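# Move mislabeled cartons from the wall shelf to the desk

## Task

On the wall shelf there is a row of cartons, and each should sit above the shelf label carrying its own part number. Take every carton that sits above a label with a different number and put it on the desk. Cartons already above their correct label must stay exactly where they were, neither displaced nor rotated. The robot must not tip over or finish leaning, or the task fails. A carton counts only if it stays put without the robot supporting it. At the end, open the gripper and move the robot away.

## Robot and tools

ROBOT. A Hello Robot Stretch 3. It has one arm only, with no left or right arms. Its parts are a two-wheeled base (0.33 m long, 0.34 m wide), a lift that rides up a mast, and a telescoping arm that sticks out to the robot's right. The base cannot slide sideways, so to shift the gripper forward or back you drive the base. Turns on the spot pivot about the point midway between the drive wheels, 0.05 m behind the front edge. With the arm pulled in and the wrist folded, a turn sweeps a circle of radius 0.28 m. An unfolded, level wrist reaches outside that circle.

FRAMES. Base frame: origin on the floor between the drive wheels, x forward, y left, z up. hand_pose is reported in this frame, at the point where the closed fingertips meet. Odometry frame is the base frame as it stood at the start of the scene. Heading is positive to the left, from -3.142 to 3.142.

TOOL execute_actions takes "actions", a list run in order. Each action is {"robot": ..., "steps": n, "until": ...}. steps runs 1 to 450 at 30 per second; {"steps": n} alone just waits. "robot" may hold:
- "base": exactly one key. {"translate_m": d} drives straight d metres, an offset from where the base is when this command begins; positive is forward; |d| at most 1. {"rotate_rad": d} turns on the spot by d radians, also relative; positive is counter-clockwise seen from above; |d| at most 3.2.
- "joints": absolute targets by name, single numbers, any subset; unnamed joints keep their current targets. lift_m 0 to 1.1 (arm height on the mast, m). arm_m 0 to 0.52 (extension, m). wrist_yaw_rad -1.345 to 4.42 (0 along the arm, positive toward the robot's front, 3.0 folded over the base). wrist_pitch_rad -1.57 to 0.451 (0 level, negative fingertips down). wrist_roll_rad -2.911 to 2.911 (0 fingers side by side, level). gripper_m -0.089 to 0.179 (larger is wider; the actual fingertip gap is about 0.007 less when nearly shut and 0.025 less when wide; below 0.007 the gap is zero). head_pan_rad -3.953 to 1.73 (0 forward, positive left, -1.57 looks along the arm). head_tilt_rad -1.53 to 0.419 (negative looks down).
- "contact_limits": {"arm_m": e}, the motor effort in percent (1 to 100) at which an arm move halts; lower is gentler, too low halts at once.
- a list of up to 8 commands run one after another, which may include {"pause_s": s} with s up to 15.
- {"stop": true}: brakes everything and clears the queue.
Base and joint motions begin together and keep running across later actions and while you think. A new command takes effect immediately and discards the rest of an older queue. Any invalid value rejects the whole call.
"until" ends an action early. {"robot": {"status": "ended"}} with steps 450 waits until nothing is moving and no queue runs. Fields can also be compared, e.g. {"lift_m": [">", 0.3]} or base_status ["!=", "moving"]. {"any": {"status": "ended"}} fires when any one motion ends.

TOOL zoom_image: {"camera": one of head_camera, nav_camera, wrist_camera, "region": [x0, y0, x1, y1]} in pixels from the top-left, at most 504 by 504. Use it to read the shelf labels and carton numbers.

TOOL finished_scene: {"scene": n}. Call it only once every motion has ended and the result holds without help.

CAMERAS. head_camera (896x504) and nav_camera (672x504, fisheye) are on the head and aim with head_pan_rad and head_tilt_rad. wrist_camera (644x364) is on the gripper.

RESULT LINES. base_status and joint_status: moving, done, off_target (stuck short, may still push), contact_stop (arm or lift pressed firmly and went slack), time_out, stopped, not_commanded, torque_fault (wrist servo off about 10 s; limp, refuses goals). The base bracket shows distance moved from wheel turns and its goal. joint_goals, measured_speeds, motor_effort (percent, peak in brackets, noisy). refusals, queue (idle, running, done, dropped, stopped), queue_left. Lines starting refused:, dropped: or replaced: explain problems. robot.on_its_own reports goals the robot changed, slack or off joints, loaded motors, and base_tilt lean. lidar_m gives 12 distances in 30-degree sectors counter-clockwise from straight ahead, at 0.17 m height. wrist_depth_mm and head_depth_mm are 7x7 depth grids.

SPEED. Full base speed (0.30 m/s, 1.9 rad/s) needs lift_m under 0.30, arm_m under 0.03 and wrist_yaw_rad over 2.54; otherwise 0.10 m/s and 0.63 rad/s.

GRIPPING. Fingertips are round pads 0.04 m wide; each squeezes with only about 25 N here, so cartons can slip. To grasp, command gripper_m below the carton's width; to let go, open at least 0.02 above where the pads met it. Neither the reading nor done proves you hold something. Squeezing too hard triggers a force cut-back; send a different value to squeeze again.

SELF-COLLISION. Fold or unfold the wrist only with lift_m between 0.32 and 0.95, wrist_pitch_rad -0.4 and roll near 0. Once folded, lift can go down to 0.25. With yaw below -0.4 keep pitch at -0.5 or lower.

AVOID. Pushing against something rigid with the gripper above about 0.45 m can tip the robot before the contact stop acts; use a gentle arm contact limit and never push twice after a contact_stop. Do not drive while the gripper holds or hooks something fixed. If the base snags or base_tilt shows a lean, reverse the last move in small steps, pull the gripper free, and lower lift_m to about 0.2 if still tilted. Do not knock, shift or rotate correctly placed cartons; avoid drops and hard contact. Finish with the gripper open and the robot clear of the shelf and desk.

Each tool is called after "Request:" as name([rows], argument=value, ...), one row to a line, values as JSON.

## Session

I'll start by looking at the scene.

Request:
execute_actions(actions=[])

Scene clock: 0.00 s.
robot.base_odometry: x=+0.000 y=+0.000 heading=+0.000 (m, m, rad; robot's odometry frame)
robot.turned_by_wheels: +0.000 (rad since the last result)
robot.turned_by_imu: +0.000 (rad since the last result)
robot.base_tilt: forward=-0.7 right=+1.4 (deg)
robot.lidar_m: 2.01 2.24 2.12 2.31 1.61 1.72 2.37 2.20 2.20 1.99 1.74 1.74
robot.head_depth_mm: 1838 1872 1867 1885 1876 1893 1878 / 1929 2083 2066 2059 2040 2056 2050 / 1914 2321 2238 2278 2293 2250 2229 / 1914 2542 2619 2597 2624 2589 2365 / 1919 2795 2944 2921 2956 2928 2378 / 1910 2777 2912 2850 2884 2836 2417 / 1926 2642 2695 2671 2651 2584 2410
robot.base_status: not_commanded
robot.joint_positions: lift_m=+0.570 arm_m=-0.001 wrist_yaw_rad=+2.992 wrist_pitch_rad=-0.580 wrist_roll_rad=+0.005 gripper_m=+0.037 head_pan_rad=-0.013 head_tilt_rad=+0.013
robot.joint_goals: lift_m=+0.570 arm_m=-0.001 wrist_yaw_rad=+2.992 wrist_pitch_rad=-0.580 wrist_roll_rad=+0.005 gripper_m=+0.037 head_pan_rad=-0.013 head_tilt_rad=+0.013
robot.joint_status: lift_m=not_commanded arm_m=not_commanded wrist_yaw_rad=not_commanded wrist_pitch_rad=not_commanded wrist_roll_rad=not_commanded gripper_m=not_commanded head_pan_rad=not_commanded head_tilt_rad=not_commanded
robot.measured_speeds: translate_m=+0.000 rotate_rad=+0.000 lift_m=+0.000 arm_m=+0.000 wrist_yaw_rad=+0.000 wrist_pitch_rad=+0.000 wrist_roll_rad=+0.000 head_pan_rad=+0.000 head_tilt_rad=+0.000
robot: refusals=0 queue=idle queue_left=0
robot.motor_effort: left_wheel=+0 right_wheel=-1 lift_m=+24 arm_m=+0 wrist_yaw_rad=+0 wrist_pitch_rad=+3 wrist_roll_rad=+0 gripper_m=+0 head_pan_rad=+0 head_tilt_rad=+2 (%)
robot.hand_pose: x=+0.0088 y=+0.0551 z=+0.5486 quat_wxyz=(+0.253, +0.692, +0.151, +0.659) (m; robot's base frame)
robot.wrist_depth_mm: - - - - - - - / - - - - - - - / - - - - - - - / 910 922 939 - - - - / 802 791 - 839 858 858 923 / 698 727 - 741 771 789 781 / 643 637 672 677 659 678 702
pictures: head_camera (sideways: a quarter turn clockwise sets it upright), nav_camera (sideways: a quarter turn counterclockwise sets it upright), wrist_camera
Images, in order (width x height): head_camera 896x504, nav_camera 672x504, wrist_camera 644x364.

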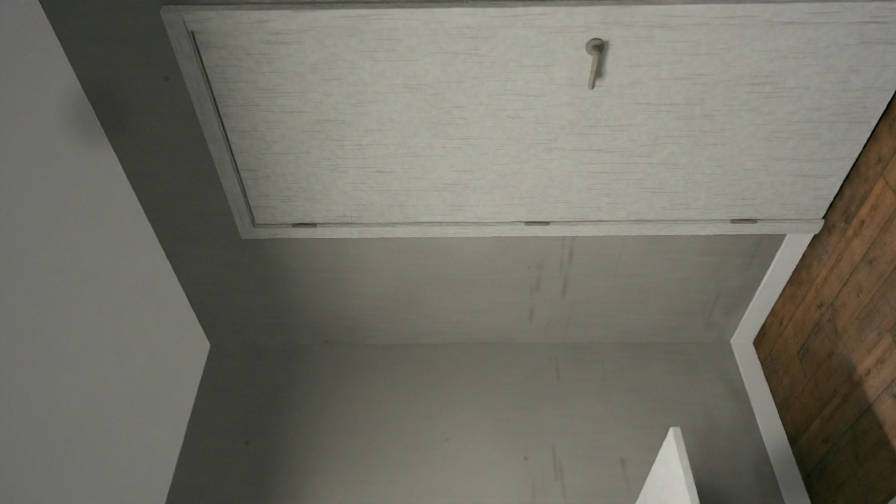

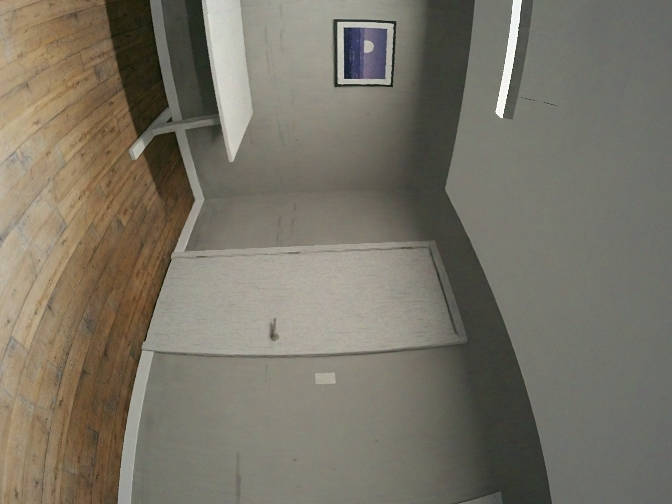

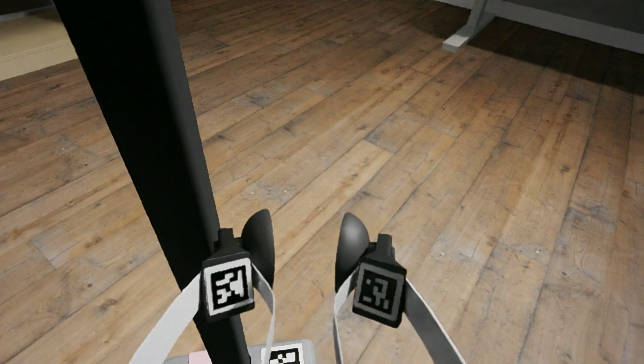

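Request:
execute_actions([
  {"robot": {"joints": {"head_pan_rad": 1.5, "head_tilt_rad": -0.2}}, "steps": 200, "until": {"robot": {"status": "ended"}}},
])

Scene clock: 2.93 s.
robot.base_odometry: x=+0.000 y=+0.000 heading=+0.000 (m, m, rad; robot's odometry frame)
robot.turned_by_wheels: +0.000 (rad since the last result)
robot.turned_by_imu: +0.000 (rad since the last result)
robot.base_tilt: forward=-0.9 right=+1.3 (deg)
robot.lidar_m: 2.01 2.23 2.13 2.32 1.61 1.71 2.36 2.20 2.20 2.00 1.74 1.74
robot.head_depth_mm: 2522 2585 2698 2766 2821 2298 1715 / 2695 2795 2925 3014 3055 2294 1738 / 2836 2927 3128 3195 3269 2306 1737 / 2680 2750 2845 2943 2979 2291 1733 / 2418 2474 2591 2687 2684 2345 1731 / 2233 2274 2331 2359 2431 2333 1762 / 2029 2096 2147 2216 2256 2230 1742
robot.base_status: not_commanded
robot.joint_positions: lift_m=+0.570 arm_m=-0.001 wrist_yaw_rad=+2.992 wrist_pitch_rad=-0.580 wrist_roll_rad=+0.005 gripper_m=+0.037 head_pan_rad=+1.493 head_tilt_rad=-0.197
robot.joint_goals: lift_m=+0.570 arm_m=-0.001 wrist_yaw_rad=+2.992 wrist_pitch_rad=-0.580 wrist_roll_rad=+0.005 gripper_m=+0.037 head_pan_rad=+1.500 head_tilt_rad=-0.200
robot.joint_status: lift_m=not_commanded arm_m=not_commanded wrist_yaw_rad=not_commanded wrist_pitch_rad=not_commanded wrist_roll_rad=not_commanded gripper_m=not_commanded head_pan_rad=done head_tilt_rad=done
robot.measured_speeds: translate_m=+0.000 rotate_rad=+0.000 lift_m=+0.000 arm_m=+0.000 wrist_yaw_rad=+0.000 wrist_pitch_rad=+0.000 wrist_roll_rad=+0.000 head_pan_rad=+0.000 head_tilt_rad=+0.000
robot: refusals=0 queue=done queue_left=0
robot.motor_effort: left_wheel=+0(0) right_wheel=-1(1) lift_m=+24(25) arm_m=+0(0) wrist_yaw_rad=+0(0) wrist_pitch_rad=+3(4) wrist_roll_rad=+0(1) gripper_m=+0(0) head_pan_rad=+3(44) head_tilt_rad=-2(20) (%)
robot.hand_pose: x=+0.0088 y=+0.0551 z=+0.5486 quat_wxyz=(+0.253, +0.692, +0.151, +0.659) (m; robot's base frame)
robot.wrist_depth_mm: - - - - - - - / - - - - - - - / - - - - - - - / 890 901 938 - - - - / 793 823 - 840 832 890 894 / 704 725 - 752 759 759 775 / 637 649 671 659 671 697 698
pictures: head_camera (sideways: a quarter turn clockwise sets it upright), nav_camera (sideways: a quarter turn counterclockwise sets it upright), wrist_camera
camera_calibration (this result's frames):
head_camera: T_world_to_cam=[[-0.0141995, -0.196718, -0.980357, 1.29161], [-0.999511, 0.0301263, 0.00843179, -0.00269063], [0.0278758, 0.979997, -0.197049, 0.212646], [0, 0, 0, 1]] pos_world=[0.00972321, 0.0457711, 1.30817]
nav_camera: T_world_to_cam=[[0.0574926, 0.142256, 0.988159, -1.24203], [0.993472, -0.105835, -0.0425657, 0.0981874], [0.0985267, 0.984156, -0.147412, 0.158238], [0, 0, 0, 1]] pos_world=[-0.0417297, 0.0313468, 1.25483]
wrist_camera: T_world_to_cam=[[0.985273, -0.157936, 0.0655211, -0.0452927], [-0.0597428, -0.677018, -0.733538, 0.4798], [0.160211, 0.718821, -0.676483, 0.494714], [0, 0, 0, 1]] pos_world=[-0.00596818, -0.0379306, 0.689585]
Images, in order (width x height): head_camera 896x504, nav_camera 672x504, wrist_camera 644x364.

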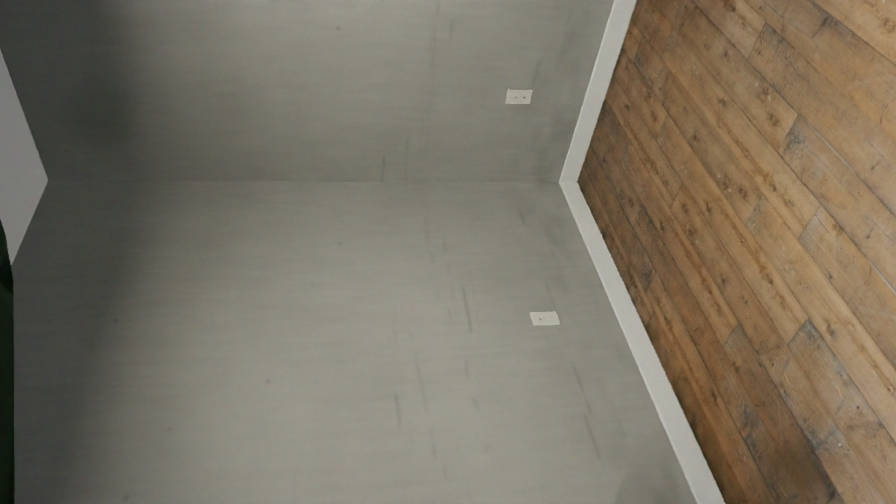

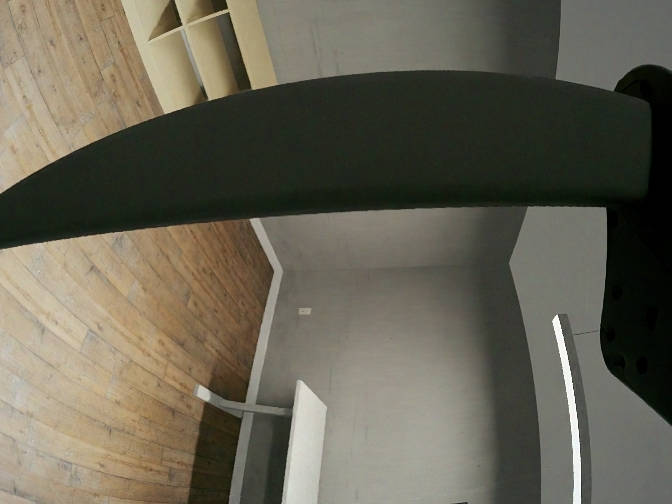

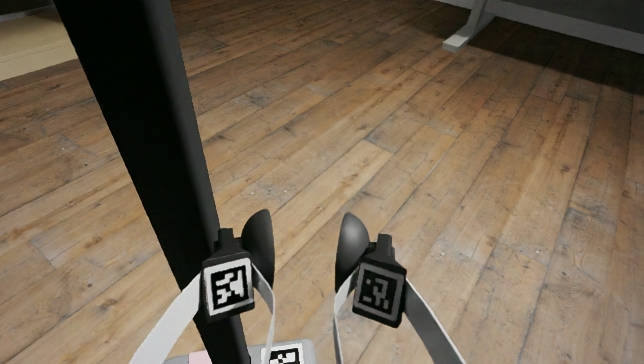

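Request:
execute_actions([
  {"robot": {"joints": {"head_pan_rad": -2.2, "head_tilt_rad": -0.2}}, "steps": 200, "until": {"robot": {"status": "ended"}}},
])

Scene clock: 6.53 s.
robot.base_odometry: x=+0.000 y=+0.000 heading=+0.000 (m, m, rad; robot's odometry frame)
robot.turned_by_wheels: +0.000 (rad since the last result)
robot.turned_by_imu: +0.000 (rad since the last result)
robot.base_tilt: forward=-0.7 right=+1.2 (deg)
robot.lidar_m: 2.01 2.24 2.12 2.32 1.61 1.71 2.37 2.20 2.20 2.00 1.74 1.74
robot.head_depth_mm: 1896 1965 2044 2104 2172 2224 1727 / 1951 2036 2109 2155 2263 2271 1726 / 2004 2072 2121 2159 2345 2289 1737 / 2033 2101 2169 2239 2395 2309 1747 / 2104 2179 2246 2377 2493 2326 1747 / 2157 2243 2304 2424 2528 2343 1742 / 2197 2286 2368 2462 2617 2337 1745
robot.base_status: not_commanded
robot.joint_positions: lift_m=+0.570 arm_m=-0.001 wrist_yaw_rad=+2.992 wrist_pitch_rad=-0.580 wrist_roll_rad=+0.005 gripper_m=+0.037 head_pan_rad=-2.193 head_tilt_rad=-0.197
robot.joint_goals: lift_m=+0.570 arm_m=-0.001 wrist_yaw_rad=+2.992 wrist_pitch_rad=-0.580 wrist_roll_rad=+0.005 gripper_m=+0.037 head_pan_rad=-2.200 head_tilt_rad=-0.200
robot.joint_status: lift_m=not_commanded arm_m=not_commanded wrist_yaw_rad=not_commanded wrist_pitch_rad=not_commanded wrist_roll_rad=not_commanded gripper_m=not_commanded head_pan_rad=done head_tilt_rad=done
robot.measured_speeds: translate_m=+0.000 rotate_rad=+0.000 lift_m=+0.000 arm_m=+0.000 wrist_yaw_rad=+0.000 wrist_pitch_rad=+0.000 wrist_roll_rad=+0.000 head_pan_rad=+0.000 head_tilt_rad=+0.000
robot: refusals=0 queue=done queue_left=0
robot.motor_effort: left_wheel=+0(0) right_wheel=-1(0) lift_m=+24(25) arm_m=+0(0) wrist_yaw_rad=+0(0) wrist_pitch_rad=+4(4) wrist_roll_rad=+0(0) gripper_m=+0(0) head_pan_rad=-3(45) head_tilt_rad=-2(2) (%)
robot.hand_pose: x=+0.0088 y=+0.0551 z=+0.5486 quat_wxyz=(+0.253, +0.692, +0.151, +0.659) (m; robot's base frame)
robot.wrist_depth_mm: - - - - - - - / - - - - - - - / - - - - - - - / 943 909 958 - - - - / 790 805 - 842 871 893 898 / 705 715 - 750 752 789 780 / 638 638 676 666 675 687 710
pictures: head_camera (sideways: a quarter turn clockwise sets it upright), nav_camera (sideways: a quarter turn counterclockwise sets it upright), wrist_camera
camera_calibration (this result's frames):
head_camera: T_world_to_cam=[[0.114072, 0.161147, -0.980316, 1.29077], [0.839671, -0.54303, 0.00844186, -0.0139228], [-0.53098, -0.824106, -0.197255, 0.216323], [0, 0, 0, 1]] pos_world=[-0.0206877, -0.0372915, 1.30816]
nav_camera: T_world_to_cam=[[-0.122934, -0.0921419, 0.988128, -1.24089], [-0.79532, 0.604693, -0.0425598, 0.109091], [-0.593593, -0.79111, -0.14762, 0.16273], [0, 0, 0, 1]] pos_world=[0.0308107, -0.0515669, 1.25482]
wrist_camera: T_world_to_cam=[[0.985273, -0.157935, 0.065521, -0.0452926], [-0.0597428, -0.677018, -0.733538, 0.479801], [0.16021, 0.718821, -0.676483, 0.494714], [0, 0, 0, 1]] pos_world=[-0.00596819, -0.0379306, 0.689585]
Images, in order (width x height): head_camera 896x504, nav_camera 672x504, wrist_camera 644x364.

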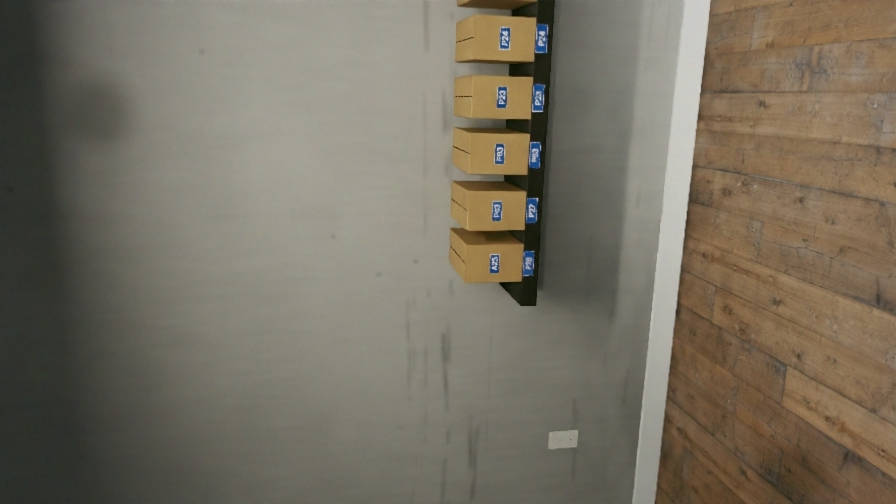

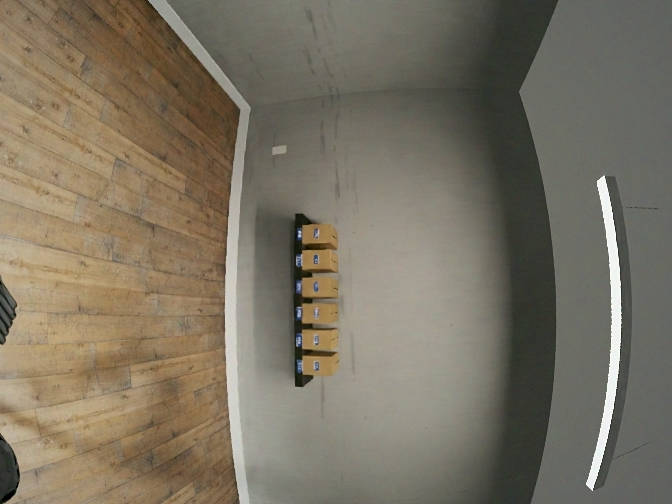

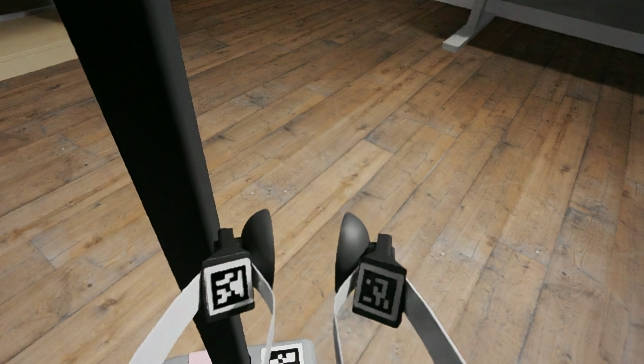

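Request:
execute_actions([
  {"robot": {"joints": {"head_pan_rad": -2.4, "head_tilt_rad": -0.3}}, "steps": 200, "until": {"robot": {"status": "ended"}}},
])

Request:
zoom_image(camera="head_camera", region=[340, 50, 540, 250])

Request:
zoom_image(camera="head_camera", region=[340, 250, 540, 450])

Scene clock: 10.07 s.
robot.base_odometry: x=+0.000 y=+0.000 heading=+0.000 (m, m, rad; robot's odometry frame)
robot.turned_by_wheels: +0.000 (rad since the last result)
robot.turned_by_imu: +0.000 (rad since the last result)
robot.base_tilt: forward=-0.7 right=+1.3 (deg)
robot.lidar_m: 2.01 2.24 2.12 2.33 1.61 1.72 2.36 2.20 2.20 2.00 1.74 1.74
robot.head_depth_mm: 1924 2027 2141 2251 2400 1990 1531 / 1915 2031 2135 2114 2372 1984 1555 / 1922 2036 2145 2113 2407 1984 1565 / 1952 2047 2166 2036 2403 1979 1549 / 1945 2025 2157 2112 2413 2017 1572 / 1977 2062 2162 2170 2419 2003 1554 / 1949 2049 2166 2290 2435 1988 1581
robot.base_status: not_commanded
robot.joint_positions: lift_m=+0.570 arm_m=-0.001 wrist_yaw_rad=+2.992 wrist_pitch_rad=-0.580 wrist_roll_rad=+0.005 gripper_m=+0.037 head_pan_rad=-2.393 head_tilt_rad=-0.296
robot.joint_goals: lift_m=+0.570 arm_m=-0.001 wrist_yaw_rad=+2.992 wrist_pitch_rad=-0.580 wrist_roll_rad=+0.005 gripper_m=+0.037 head_pan_rad=-2.400 head_tilt_rad=-0.300
robot.joint_status: lift_m=not_commanded arm_m=not_commanded wrist_yaw_rad=not_commanded wrist_pitch_rad=not_commanded wrist_roll_rad=not_commanded gripper_m=not_commanded head_pan_rad=done head_tilt_rad=done
robot.measured_speeds: translate_m=+0.000 rotate_rad=+0.000 lift_m=+0.000 arm_m=+0.000 wrist_yaw_rad=+0.000 wrist_pitch_rad=+0.000 wrist_roll_rad=+0.000 head_pan_rad=+0.000 head_tilt_rad=+0.000
robot: refusals=0 queue=done queue_left=0
robot.motor_effort: left_wheel=+0(0) right_wheel=+0(1) lift_m=+25(24) arm_m=+0(0) wrist_yaw_rad=+0(0) wrist_pitch_rad=+4(4) wrist_roll_rad=+0(0) gripper_m=+0(0) head_pan_rad=-3(17) head_tilt_rad=-2(11) (%)
robot.hand_pose: x=+0.0088 y=+0.0551 z=+0.5486 quat_wxyz=(+0.253, +0.692, +0.151, +0.659) (m; robot's base frame)
robot.wrist_depth_mm: - - - - - - - / - - - - - - - / - - - - - - - / 897 913 941 - - - - / 794 811 - 840 848 869 879 / 713 696 - 737 786 755 790 / 628 644 674 664 667 697 694
pictures: head_camera (sideways: a quarter turn clockwise sets it upright), nav_camera (sideways: a quarter turn counterclockwise sets it upright), wrist_camera
camera_calibration (this result's frames):
head_camera: T_world_to_cam=[[0.213686, 0.200212, -0.956166, 1.2586], [0.714273, -0.699745, 0.0131068, -0.0192297], [-0.666448, -0.685764, -0.292532, 0.341158], [0, 0, 0, 1]] pos_world=[-0.0278461, -0.0314899, 1.30348]
nav_camera: T_world_to_cam=[[-0.209405, -0.131513, 0.968945, -1.21526], [-0.656369, 0.753401, -0.0395945, 0.104378], [-0.724796, -0.644276, -0.244087, 0.289094], [0, 0, 0, 1]] pos_world=[0.0235641, -0.0522039, 1.25222]
wrist_camera: T_world_to_cam=[[0.985273, -0.157935, 0.065521, -0.0452926], [-0.0597427, -0.677018, -0.733538, 0.479801], [0.16021, 0.718821, -0.676483, 0.494714], [0, 0, 0, 1]] pos_world=[-0.0059682, -0.0379306, 0.689585]
Images, in order (width x height): head_camera 896x504, nav_camera 672x504, wrist_camera 644x364.

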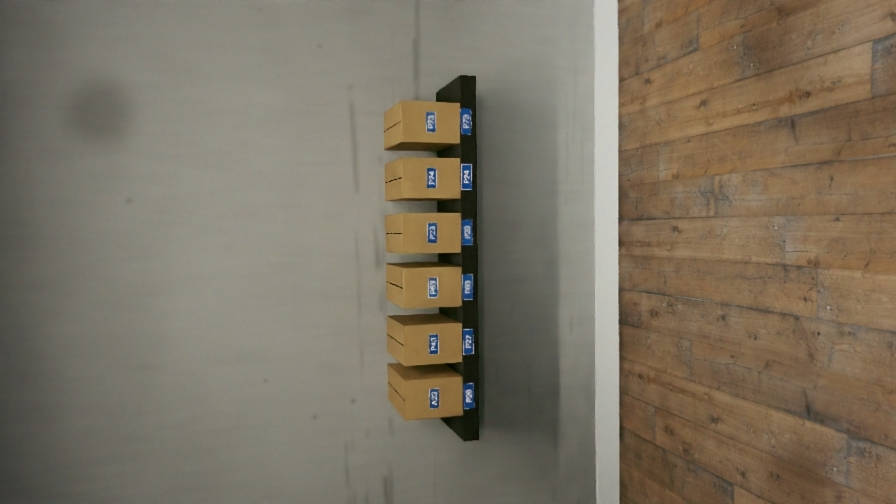

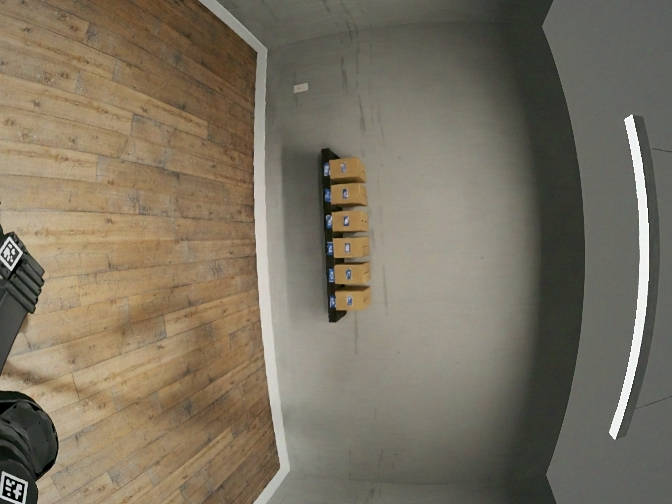

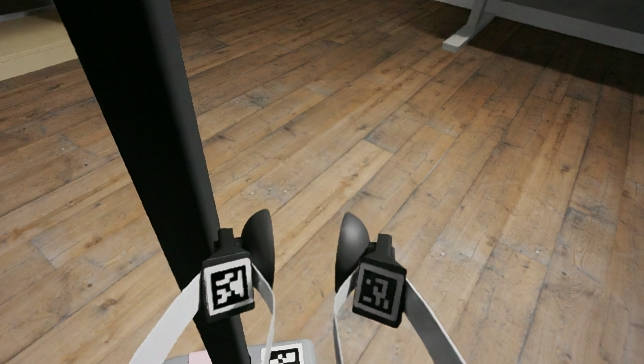

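Region (340, 50, 540, 250) of head_camera's 896x504 image, scaled by 2.520, with more detail than that image has.

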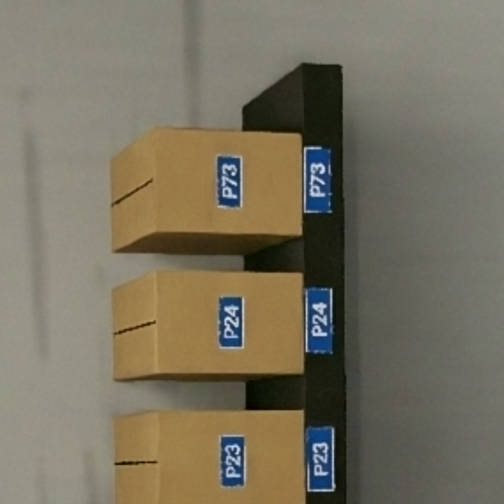

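Region (340, 250, 540, 450) of head_camera's 896x504 image, scaled by 2.520, with more detail than that image has.

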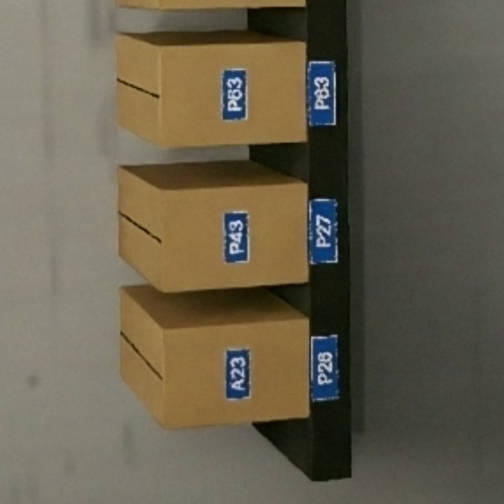

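Request:
zoom_image(camera="head_camera", region=[415, 260, 485, 315])

Region (415, 260, 485, 315) of head_camera's 896x504 image, scaled by 7.200, with more detail than that image has; it fills the top 396 rows of this view, and the rest is white.

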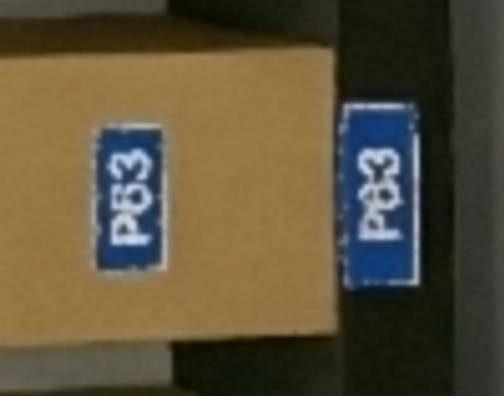

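Request:
execute_actions([
  {"robot": {"base": {"rotate_rad": 1.133}, "joints": {"lift_m": 0.285, "wrist_pitch_rad": -0.4, "arm_m": 0.0, "head_pan_rad": -1.57, "head_tilt_rad": -0.7}}, "steps": 300, "until": {"robot": {"base_status": ["!=", "moving"], "lift_m": ["<", 0.295]}}},
  {"robot": {"base": {"translate_m": -1.0}}, "steps": 300, "until": {"robot": {"translate_m": ["<", -0.435]}}},
  {"robot": {"base": {"translate_m": -1.0}}, "steps": 400, "until": {"robot": {"base_status": ["!=", "moving"]}}},
  {"robot": {"base": {"rotate_rad": -1.918}, "joints": {"lift_m": 0.9}}, "steps": 400, "until": {"robot": {"status": "ended"}}},
])

Scene clock: 87.27 s.
robot.base_odometry: x=-0.609 y=-1.301 heading=-0.785 (m, m, rad; robot's odometry frame)
robot.turned_by_wheels: -0.785 (rad since the last result)
robot.turned_by_imu: -0.791 (rad since the last result)
robot.base_tilt: forward=-0.8 right=+1.1 (deg)
robot.lidar_m: 1.23 1.28 1.79 3.54 3.49 2.27 2.53 1.20 0.89 0.86 0.90 1.25
robot.head_depth_mm: 714 800 854 728 827 - 1143 / 717 804 868 763 1259 - - / 719 806 867 740 1260 - - / 721 811 890 774 1280 - 1137 / 724 818 926 1055 1276 1426 1153 / 731 820 934 1081 1293 1398 1202 / 733 824 943 1094 1304 1397 1206
robot.base_status: done (rotate_rad -1.9179 of -1.9180)
robot.joint_positions: lift_m=+0.900 arm_m=+0.000 wrist_yaw_rad=+2.992 wrist_pitch_rad=-0.420 wrist_roll_rad=+0.005 gripper_m=+0.037 head_pan_rad=-1.577 head_tilt_rad=-0.692
robot.joint_goals: lift_m=+0.900 arm_m=+0.000 wrist_yaw_rad=+2.992 wrist_pitch_rad=-0.400 wrist_roll_rad=+0.005 gripper_m=+0.037 head_pan_rad=-1.570 head_tilt_rad=-0.700
robot.joint_status: lift_m=done arm_m=done wrist_yaw_rad=not_commanded wrist_pitch_rad=done wrist_roll_rad=not_commanded gripper_m=not_commanded head_pan_rad=done head_tilt_rad=done
robot.measured_speeds: translate_m=+0.000 rotate_rad=+0.000 lift_m=+0.000 arm_m=+0.000 wrist_yaw_rad=+0.000 wrist_pitch_rad=+0.000 wrist_roll_rad=+0.000 head_pan_rad=+0.000 head_tilt_rad=+0.000
robot: refusals=0 queue=done queue_left=0
robot.motor_effort: left_wheel=+2(15) right_wheel=-3(7) lift_m=+32(34) arm_m=+3(3) wrist_yaw_rad=+0(0) wrist_pitch_rad=+5(6) wrist_roll_rad=+0(0) gripper_m=-1(0) head_pan_rad=+3(42) head_tilt_rad=-4(27) (%)
robot.hand_pose: x=+0.0122 y=+0.0769 z=+0.9118 quat_wxyz=(+0.199, +0.702, +0.095, +0.677) (m; robot's base frame)
robot.wrist_depth_mm: - - - - - - - / - - - - - - - / - - - - - - - / - - - - - - - / - - - - - - - / - - - - - - - / - - - - - - -
pictures: head_camera (sideways: a quarter turn clockwise sets it upright), nav_camera (sideways: a quarter turn counterclockwise sets it upright), wrist_camera
camera_calibration (this result's frames):
head_camera: T_world_to_cam=[[0.00267493, 0.638937, -0.769255, 1.0161], [0.999029, 0.0321172, 0.0301502, -0.0431441], [0.0439704, -0.768588, -0.638231, 0.786643], [0, 0, 0, 1]] pos_world=[0.0057952, -0.0432341, 1.285]
nav_camera: T_world_to_cam=[[-0.0498331, -0.597536, 0.800292, -0.996204], [-0.99841, 0.0509306, -0.0241424, 0.086331], [-0.0263334, -0.800223, -0.599124, 0.746833], [0, 0, 0, 1]] pos_world=[0.0562165, -0.00203138, 1.24678]
wrist_camera: T_world_to_cam=[[0.98375, -0.168024, 0.0632688, -0.0661635], [-0.0408931, -0.552819, -0.832297, 0.841482], [0.174822, 0.816186, -0.550707, 0.601856], [0, 0, 0, 1]] pos_world=[-0.00571868, -0.0371559, 1.036]
Images, in order (width x height): head_camera 896x504, nav_camera 672x504, wrist_camera 644x364.

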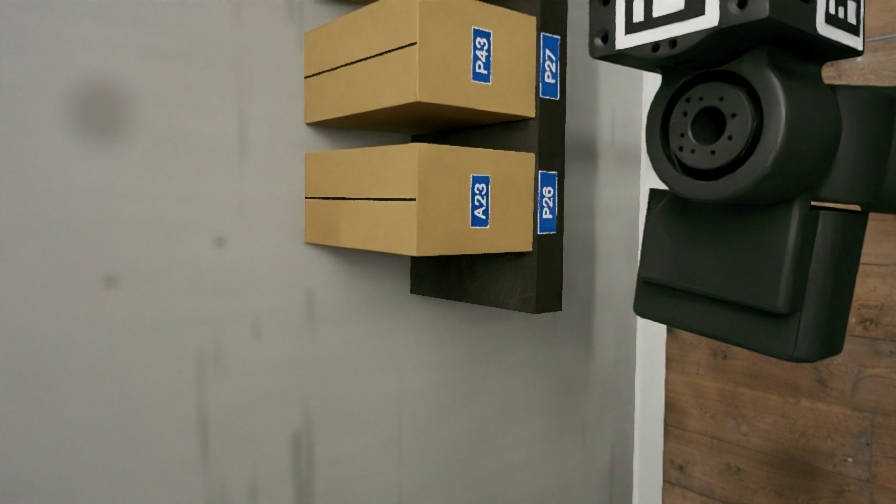

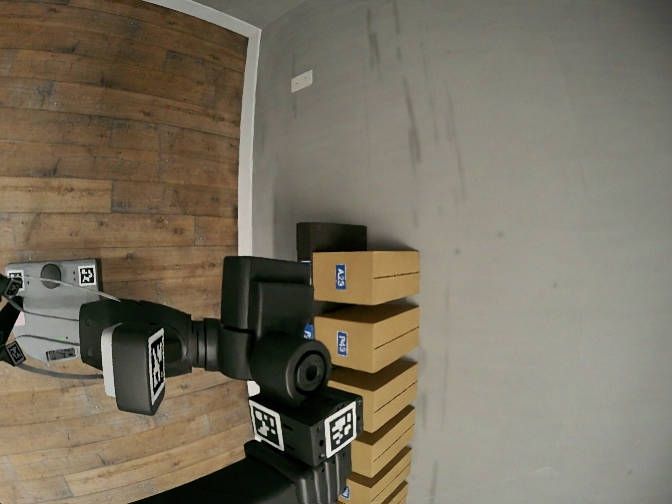

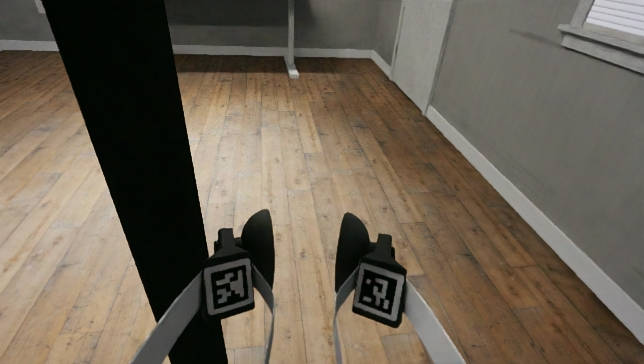

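Request:
zoom_image(camera="head_camera", region=[290, 80, 580, 330])

Region (290, 80, 580, 330) of head_camera's 896x504 image, scaled by 1.738, with more detail than that image has; it fills the top 434 rows of this view, and the rest is white.

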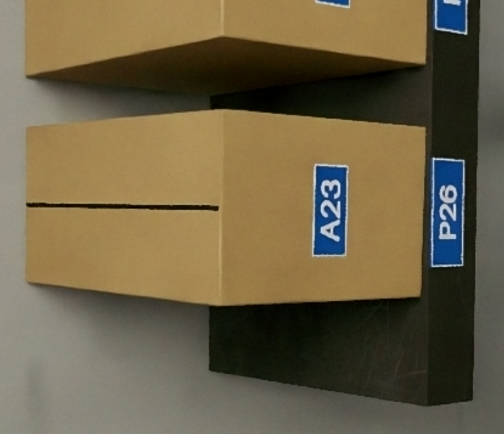

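Request:
execute_actions([
  {"robot": {"base": {"rotate_rad": -0.02}, "joints": {"wrist_yaw_rad": 0.0, "head_pan_rad": -2.25, "head_tilt_rad": -0.6}}, "steps": 200, "until": {"robot": {"wrist_yaw_rad": ["<", 1.6]}}},
  {"robot": {"joints": {"wrist_yaw_rad": 0.0, "wrist_pitch_rad": -1.0, "lift_m": 1.0, "gripper_m": 0.179}}, "steps": 300, "until": {"robot": {"status": "ended"}}},
])

Scene clock: 137.77 s.
robot.base_odometry: x=-0.609 y=-1.301 heading=-0.805 (m, m, rad; robot's odometry frame)
robot.turned_by_wheels: -0.020 (rad since the last result)
robot.turned_by_imu: -0.020 (rad since the last result)
robot.base_tilt: forward=-0.8 right=+1.2 (deg)
robot.lidar_m: 1.23 1.28 1.75 3.89 3.55 2.26 2.53 1.22 0.89 0.86 0.89 1.22
robot.head_depth_mm: 1126 1271 1401 - - - 1211 / 1035 1161 1125 - - - 1237 / 962 1064 1130 - - - 1188 / 896 981 1063 - - - - / 835 914 987 - - - - / 784 854 919 - - - - / 743 806 864 - - - -
robot.base_status: done (rotate_rad -0.0199 of -0.0200)
robot.joint_positions: lift_m=+1.000 arm_m=+0.000 wrist_yaw_rad=+0.002 wrist_pitch_rad=-1.005 wrist_roll_rad=+0.005 gripper_m=+0.179 head_pan_rad=-2.243 head_tilt_rad=-0.606
robot.joint_goals: lift_m=+1.000 arm_m=+0.000 wrist_yaw_rad=+0.000 wrist_pitch_rad=-1.000 wrist_roll_rad=+0.005 gripper_m=+0.179 head_pan_rad=-2.250 head_tilt_rad=-0.600
robot.joint_status: lift_m=done arm_m=done wrist_yaw_rad=done wrist_pitch_rad=done wrist_roll_rad=not_commanded gripper_m=done head_pan_rad=done head_tilt_rad=done
robot.measured_speeds: translate_m=+0.000 rotate_rad=+0.000 lift_m=+0.000 arm_m=+0.000 wrist_yaw_rad=+0.000 wrist_pitch_rad=+0.000 wrist_roll_rad=+0.000 head_pan_rad=+0.000 head_tilt_rad=+0.000
robot: refusals=0 queue=done queue_left=0
robot.motor_effort: left_wheel=+3(7) right_wheel=-2(6) lift_m=+32(33) arm_m=+2(3) wrist_yaw_rad=-2(3) wrist_pitch_rad=+1(5) wrist_roll_rad=+0(0) gripper_m=+1(100) head_pan_rad=-3(39) head_tilt_rad=+3(14) (%)
robot.hand_pose: x=-0.0214 y=-0.2616 z=+0.9090 quat_wxyz=(+0.619, +0.341, -0.620, -0.341) (m; robot's base frame)
robot.wrist_depth_mm: 809 798 507 484 463 485 455 / 952 951 942 897 907 554 541 / - - - - - - - / - - - - - - - / - - - - - - - / - - - - - - - / 911 918 938 974 - - -
pictures: head_camera (sideways: a quarter turn clockwise sets it upright), nav_camera (sideways: a quarter turn counterclockwise sets it upright), wrist_camera
camera_calibration (this result's frames):
head_camera: T_world_to_cam=[[0.354488, 0.447483, -0.821035, 1.08146], [0.806903, -0.590077, 0.026781, -0.0375889], [-0.47249, -0.671988, -0.57025, 0.701358], [0, 0, 0, 1]] pos_world=[-0.0216483, -0.0348086, 1.28887]
nav_camera: T_world_to_cam=[[-0.364432, -0.383835, 0.848446, -1.05707], [-0.754975, 0.65516, -0.0278912, 0.0897294], [-0.545162, -0.65072, -0.528547, 0.658178], [0, 0, 0, 1]] pos_world=[0.0413275, -0.036237, 1.24724]
wrist_camera: T_world_to_cam=[[-0.997779, -0.020295, 0.0634424, -0.0936905], [-0.0434149, 0.920494, -0.388337, 0.632459], [-0.0505171, -0.390229, -0.919331, 0.897185], [0, 0, 0, 1]] pos_world=[-0.020701, -0.233968, 1.07636]
Images, in order (width x height): head_camera 896x504, nav_camera 672x504, wrist_camera 644x364.

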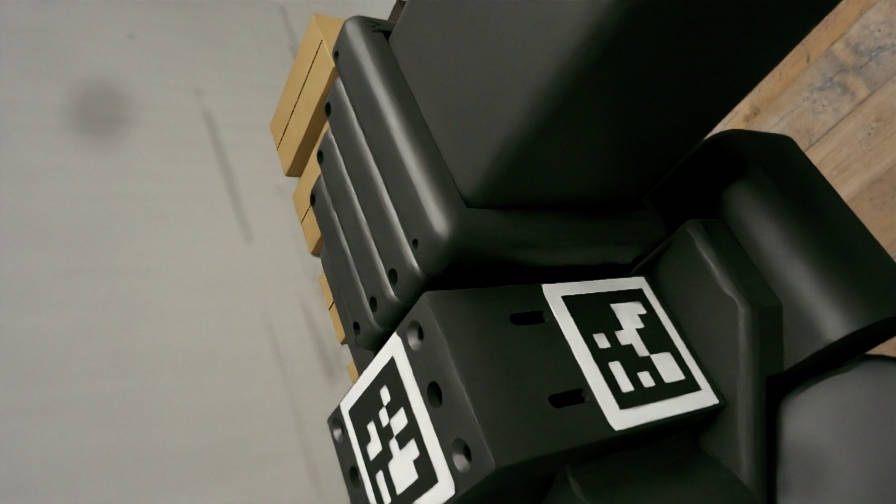

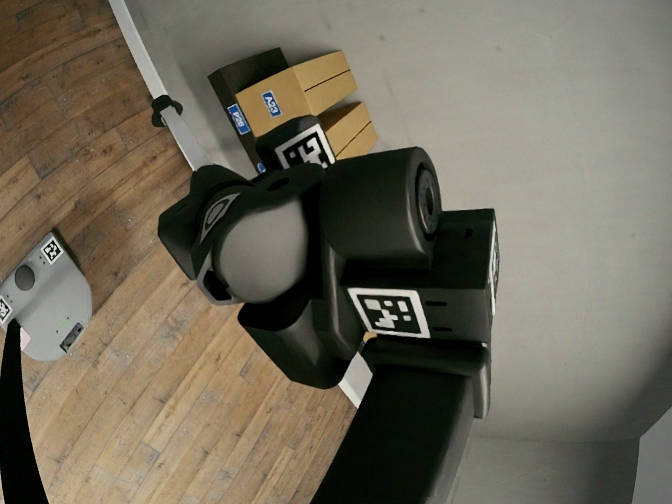

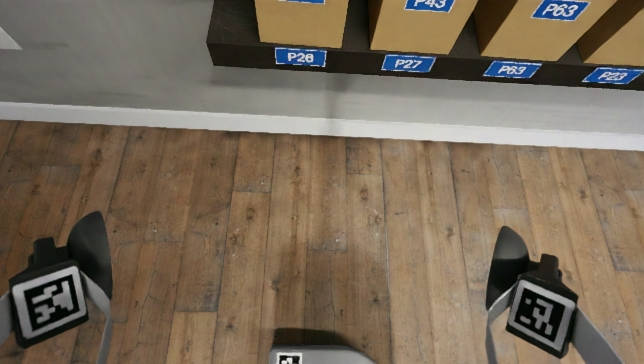

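Request:
zoom_image(camera="wrist_camera", region=[344, 0, 644, 100])

Region (344, 0, 644, 100) of wrist_camera's 644x364 image, scaled by 1.680.

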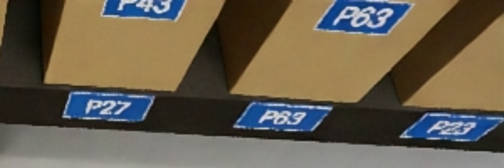

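Request:
execute_actions([
  {"robot": {"base": {"translate_m": 0.014}, "joints": {"arm_m": 0.47, "head_pan_rad": -1.62, "head_tilt_rad": -0.55}}, "steps": 300, "until": {"robot": {"status": "ended"}}},
])

Scene clock: 164.57 s.
robot.base_odometry: x=-0.600 y=-1.311 heading=-0.805 (m, m, rad; robot's odometry frame)
robot.turned_by_wheels: +0.000 (rad since the last result)
robot.turned_by_imu: +0.000 (rad since the last result)
robot.base_tilt: forward=-0.8 right=+1.3 (deg)
robot.lidar_m: 1.22 1.26 1.73 3.45 3.55 2.28 2.54 1.22 0.89 0.86 0.89 1.22
robot.head_depth_mm: 713 762 891 872 791 1282 1271 / 713 - 870 808 763 1279 1285 / 709 - 872 860 787 1273 1277 / 709 767 863 822 754 1267 1280 / 709 778 862 965 955 1268 1280 / 707 774 855 959 1096 1260 1283 / 706 774 857 958 1087 1258 1298
robot.base_status: done (translate_m +0.0140 of +0.0140)
robot.joint_positions: lift_m=+1.000 arm_m=+0.470 wrist_yaw_rad=+0.000 wrist_pitch_rad=-1.006 wrist_roll_rad=+0.005 gripper_m=+0.179 head_pan_rad=-1.627 head_tilt_rad=-0.556
robot.joint_goals: lift_m=+1.000 arm_m=+0.470 wrist_yaw_rad=+0.000 wrist_pitch_rad=-1.000 wrist_roll_rad=+0.005 gripper_m=+0.179 head_pan_rad=-1.620 head_tilt_rad=-0.550
robot.joint_status: lift_m=done arm_m=done wrist_yaw_rad=done wrist_pitch_rad=done wrist_roll_rad=not_commanded gripper_m=done head_pan_rad=done head_tilt_rad=done
robot.measured_speeds: translate_m=+0.000 rotate_rad=+0.000 lift_m=+0.000 arm_m=+0.000 wrist_yaw_rad=+0.000 wrist_pitch_rad=+0.000 wrist_roll_rad=+0.000 head_pan_rad=+0.000 head_tilt_rad=+0.000
robot: refusals=0 queue=done queue_left=0
robot.motor_effort: left_wheel=+3(8) right_wheel=-2(4) lift_m=+32(32) arm_m=+3(4) wrist_yaw_rad=+0(2) wrist_pitch_rad=+2(1) wrist_roll_rad=+0(0) gripper_m=+0(0) head_pan_rad=+3(36) head_tilt_rad=+3(9) (%)
robot.hand_pose: x=-0.0216 y=-0.7314 z=+0.9090 quat_wxyz=(+0.618, +0.340, -0.621, -0.342) (m; robot's base frame)
robot.wrist_depth_mm: 204 203 200 200 201 198 197 / 248 247 245 245 240 239 238 / 322 318 249 247 265 256 272 / 440 435 233 232 257 240 249 / 647 740 218 219 254 228 231 / - 972 206 207 247 212 217 / 907 951 195 198 226 203 206
pictures: head_camera (sideways: a quarter turn clockwise sets it upright), nav_camera (sideways: a quarter turn counterclockwise sets it upright), wrist_camera
camera_calibration (this result's frames):
head_camera: T_world_to_cam=[[0.0285546, 0.528611, -0.848384, 1.1191], [0.999592, -0.0143033, 0.0247318, -0.0360982], [0.000938866, -0.848743, -0.528804, 0.644547], [0, 0, 0, 1]] pos_world=[0.00352277, -0.0450319, 1.29116]
nav_camera: T_world_to_cam=[[-0.0733636, -0.481094, 0.873594, -1.09164], [-0.994807, 0.0972671, -0.0299772, 0.0939101], [-0.07055, -0.871256, -0.485732, 0.599575], [0, 0, 0, 1]] pos_world=[0.0556359, -0.0119326, 1.2477]
wrist_camera: T_world_to_cam=[[-0.997811, -0.0187151, 0.0634288, -0.102242], [-0.0419143, 0.920849, -0.387659, 1.06452], [-0.0511533, -0.389469, -0.919618, 0.714578], [0, 0, 0, 1]] pos_world=[-0.0208466, -0.703875, 1.0763]
Images, in order (width x height): head_camera 896x504, nav_camera 672x504, wrist_camera 644x364.

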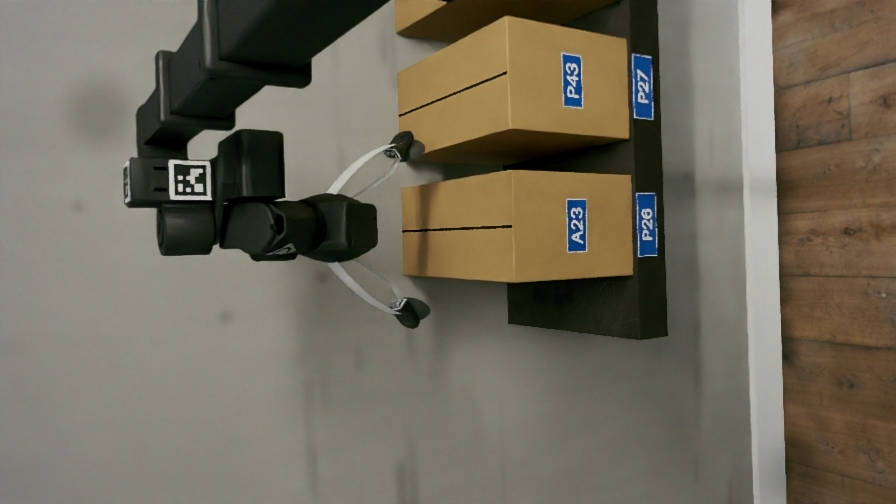

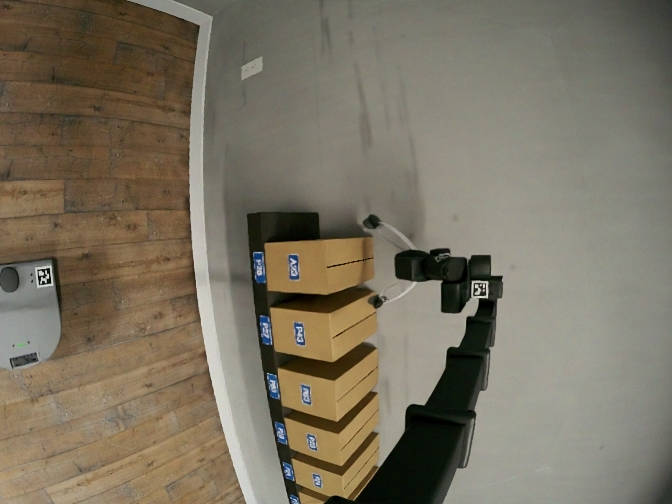

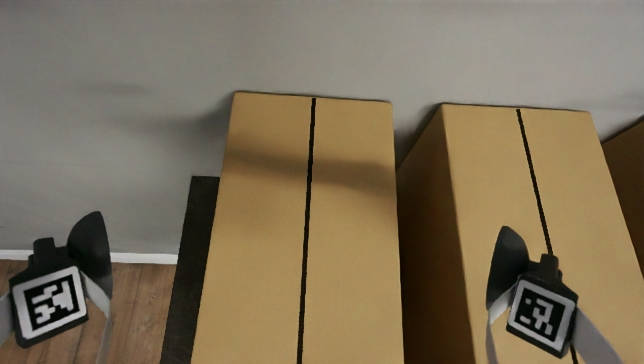

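Request:
execute_actions([
  {"robot": {"base": {"translate_m": 0.002}, "joints": {"arm_m": 0.483, "lift_m": 0.965, "gripper_m": 0.157}}, "steps": 300, "until": {"robot": {"status": "ended"}}},
])

Scene clock: 185.50 s.
robot.base_odometry: x=-0.598 y=-1.313 heading=-0.805 (m, m, rad; robot's odometry frame)
robot.turned_by_wheels: +0.000 (rad since the last result)
robot.turned_by_imu: +0.000 (rad since the last result)
robot.base_tilt: forward=-0.9 right=+1.2 (deg)
robot.lidar_m: 1.22 1.26 1.73 3.46 3.55 2.27 2.55 1.22 0.89 0.86 0.89 1.23
robot.head_depth_mm: 712 781 - 787 773 1283 1270 / 714 759 878 806 769 1280 1272 / 711 759 880 867 786 1284 1275 / 711 769 852 851 768 1263 1279 / 708 777 861 959 959 1261 1281 / 707 777 860 956 1096 1264 1284 / 708 777 854 954 1089 1253 1288
robot.base_status: done (translate_m +0.0020 of +0.0020)
robot.joint_positions: lift_m=+0.965 arm_m=+0.483 wrist_yaw_rad=+0.000 wrist_pitch_rad=-1.006 wrist_roll_rad=+0.005 gripper_m=+0.157 head_pan_rad=-1.627 head_tilt_rad=-0.556
robot.joint_goals: lift_m=+0.965 arm_m=+0.483 wrist_yaw_rad=+0.000 wrist_pitch_rad=-1.000 wrist_roll_rad=+0.005 gripper_m=+0.157 head_pan_rad=-1.620 head_tilt_rad=-0.550
robot.joint_status: lift_m=done arm_m=done wrist_yaw_rad=done wrist_pitch_rad=done wrist_roll_rad=not_commanded gripper_m=done head_pan_rad=done head_tilt_rad=done
robot.measured_speeds: translate_m=+0.000 rotate_rad=+0.000 lift_m=+0.000 arm_m=+0.000 wrist_yaw_rad=+0.000 wrist_pitch_rad=+0.000 wrist_roll_rad=+0.000 head_pan_rad=+0.000 head_tilt_rad=+0.000
robot: refusals=0 queue=done queue_left=0
robot.motor_effort: left_wheel=+2(8) right_wheel=-2(6) lift_m=+16(32) arm_m=+3(3) wrist_yaw_rad=+0(0) wrist_pitch_rad=+2(1) wrist_roll_rad=+0(0) gripper_m=+0(100) head_pan_rad=+4(3) head_tilt_rad=+3(3) (%)
robot.hand_pose: x=-0.0216 y=-0.7443 z=+0.8747 quat_wxyz=(+0.618, +0.340, -0.621, -0.342) (m; robot's base frame)
robot.wrist_depth_mm: 189 187 186 184 183 183 181 / 231 227 217 215 222 221 219 / 295 290 208 208 244 216 222 / 404 405 194 195 202 203 206 / 666 573 183 185 191 193 194 / 946 641 172 173 180 - 183 / 883 883 163 166 170 184 174
pictures: head_camera (sideways: a quarter turn clockwise sets it upright), nav_camera (sideways: a quarter turn counterclockwise sets it upright), wrist_camera
camera_calibration (this result's frames):
head_camera: T_world_to_cam=[[0.0285545, 0.528611, -0.848384, 1.1191], [0.999592, -0.0143031, 0.0247318, -0.0360981], [0.000938946, -0.848744, -0.528803, 0.644547], [0, 0, 0, 1]] pos_world=[0.00352278, -0.0450319, 1.29116]
nav_camera: T_world_to_cam=[[-0.0733635, -0.481094, 0.873594, -1.09164], [-0.994807, 0.097267, -0.0299773, 0.0939101], [-0.07055, -0.871256, -0.485731, 0.599574], [0, 0, 0, 1]] pos_world=[0.0556359, -0.0119326, 1.2477]
wrist_camera: T_world_to_cam=[[-0.997811, -0.0187293, 0.0634246, -0.10032], [-0.0419142, 0.920937, -0.387451, 1.06306], [-0.0511534, -0.389261, -0.919706, 0.678285], [0, 0, 0, 1]] pos_world=[-0.0208466, -0.716859, 1.04207]
Images, in order (width x height): head_camera 896x504, nav_camera 672x504, wrist_camera 644x364.

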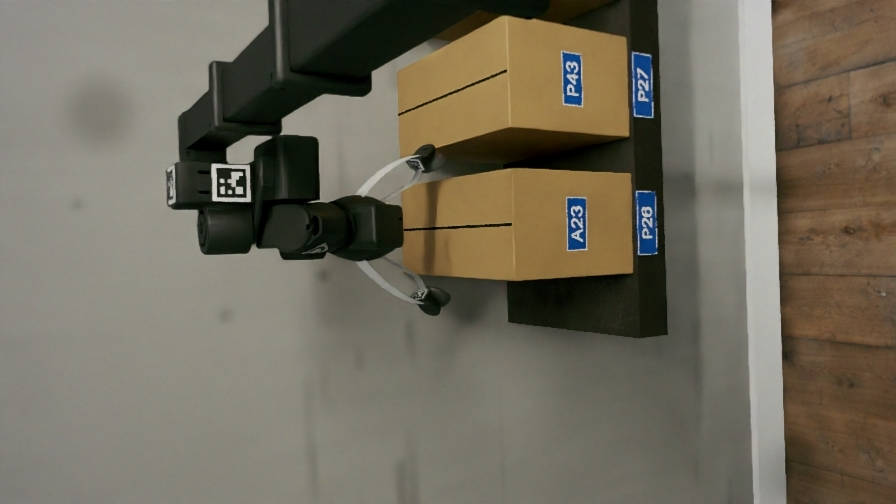

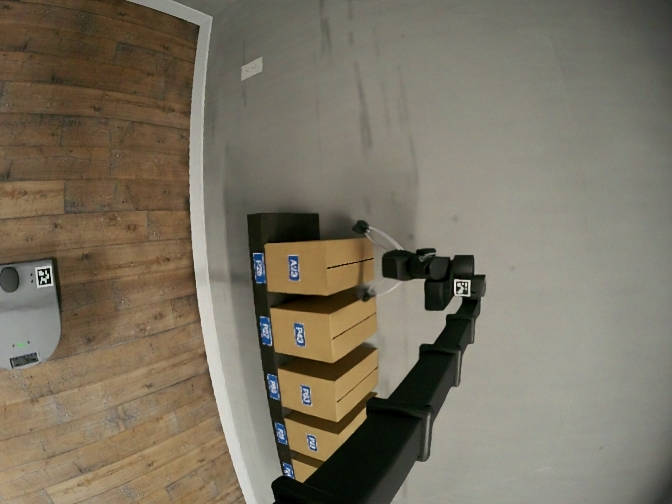

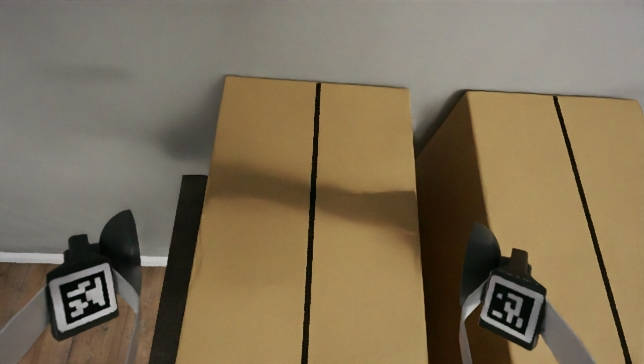

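Request:
zoom_image(camera="head_camera", region=[340, 120, 540, 330])

Region (340, 120, 540, 330) of head_camera's 896x504 image, scaled by 2.400, with more detail than that image has; it fills the left 480 columns of this view, and the rest is white.

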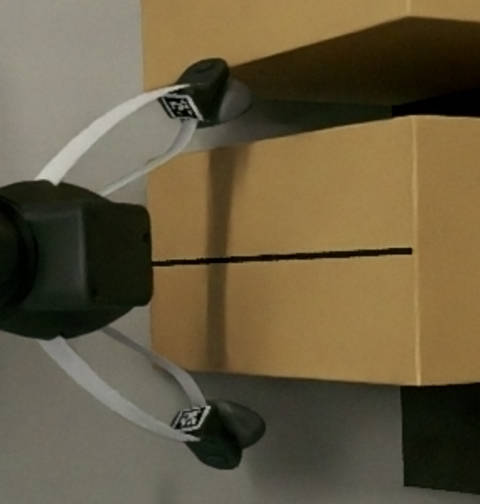

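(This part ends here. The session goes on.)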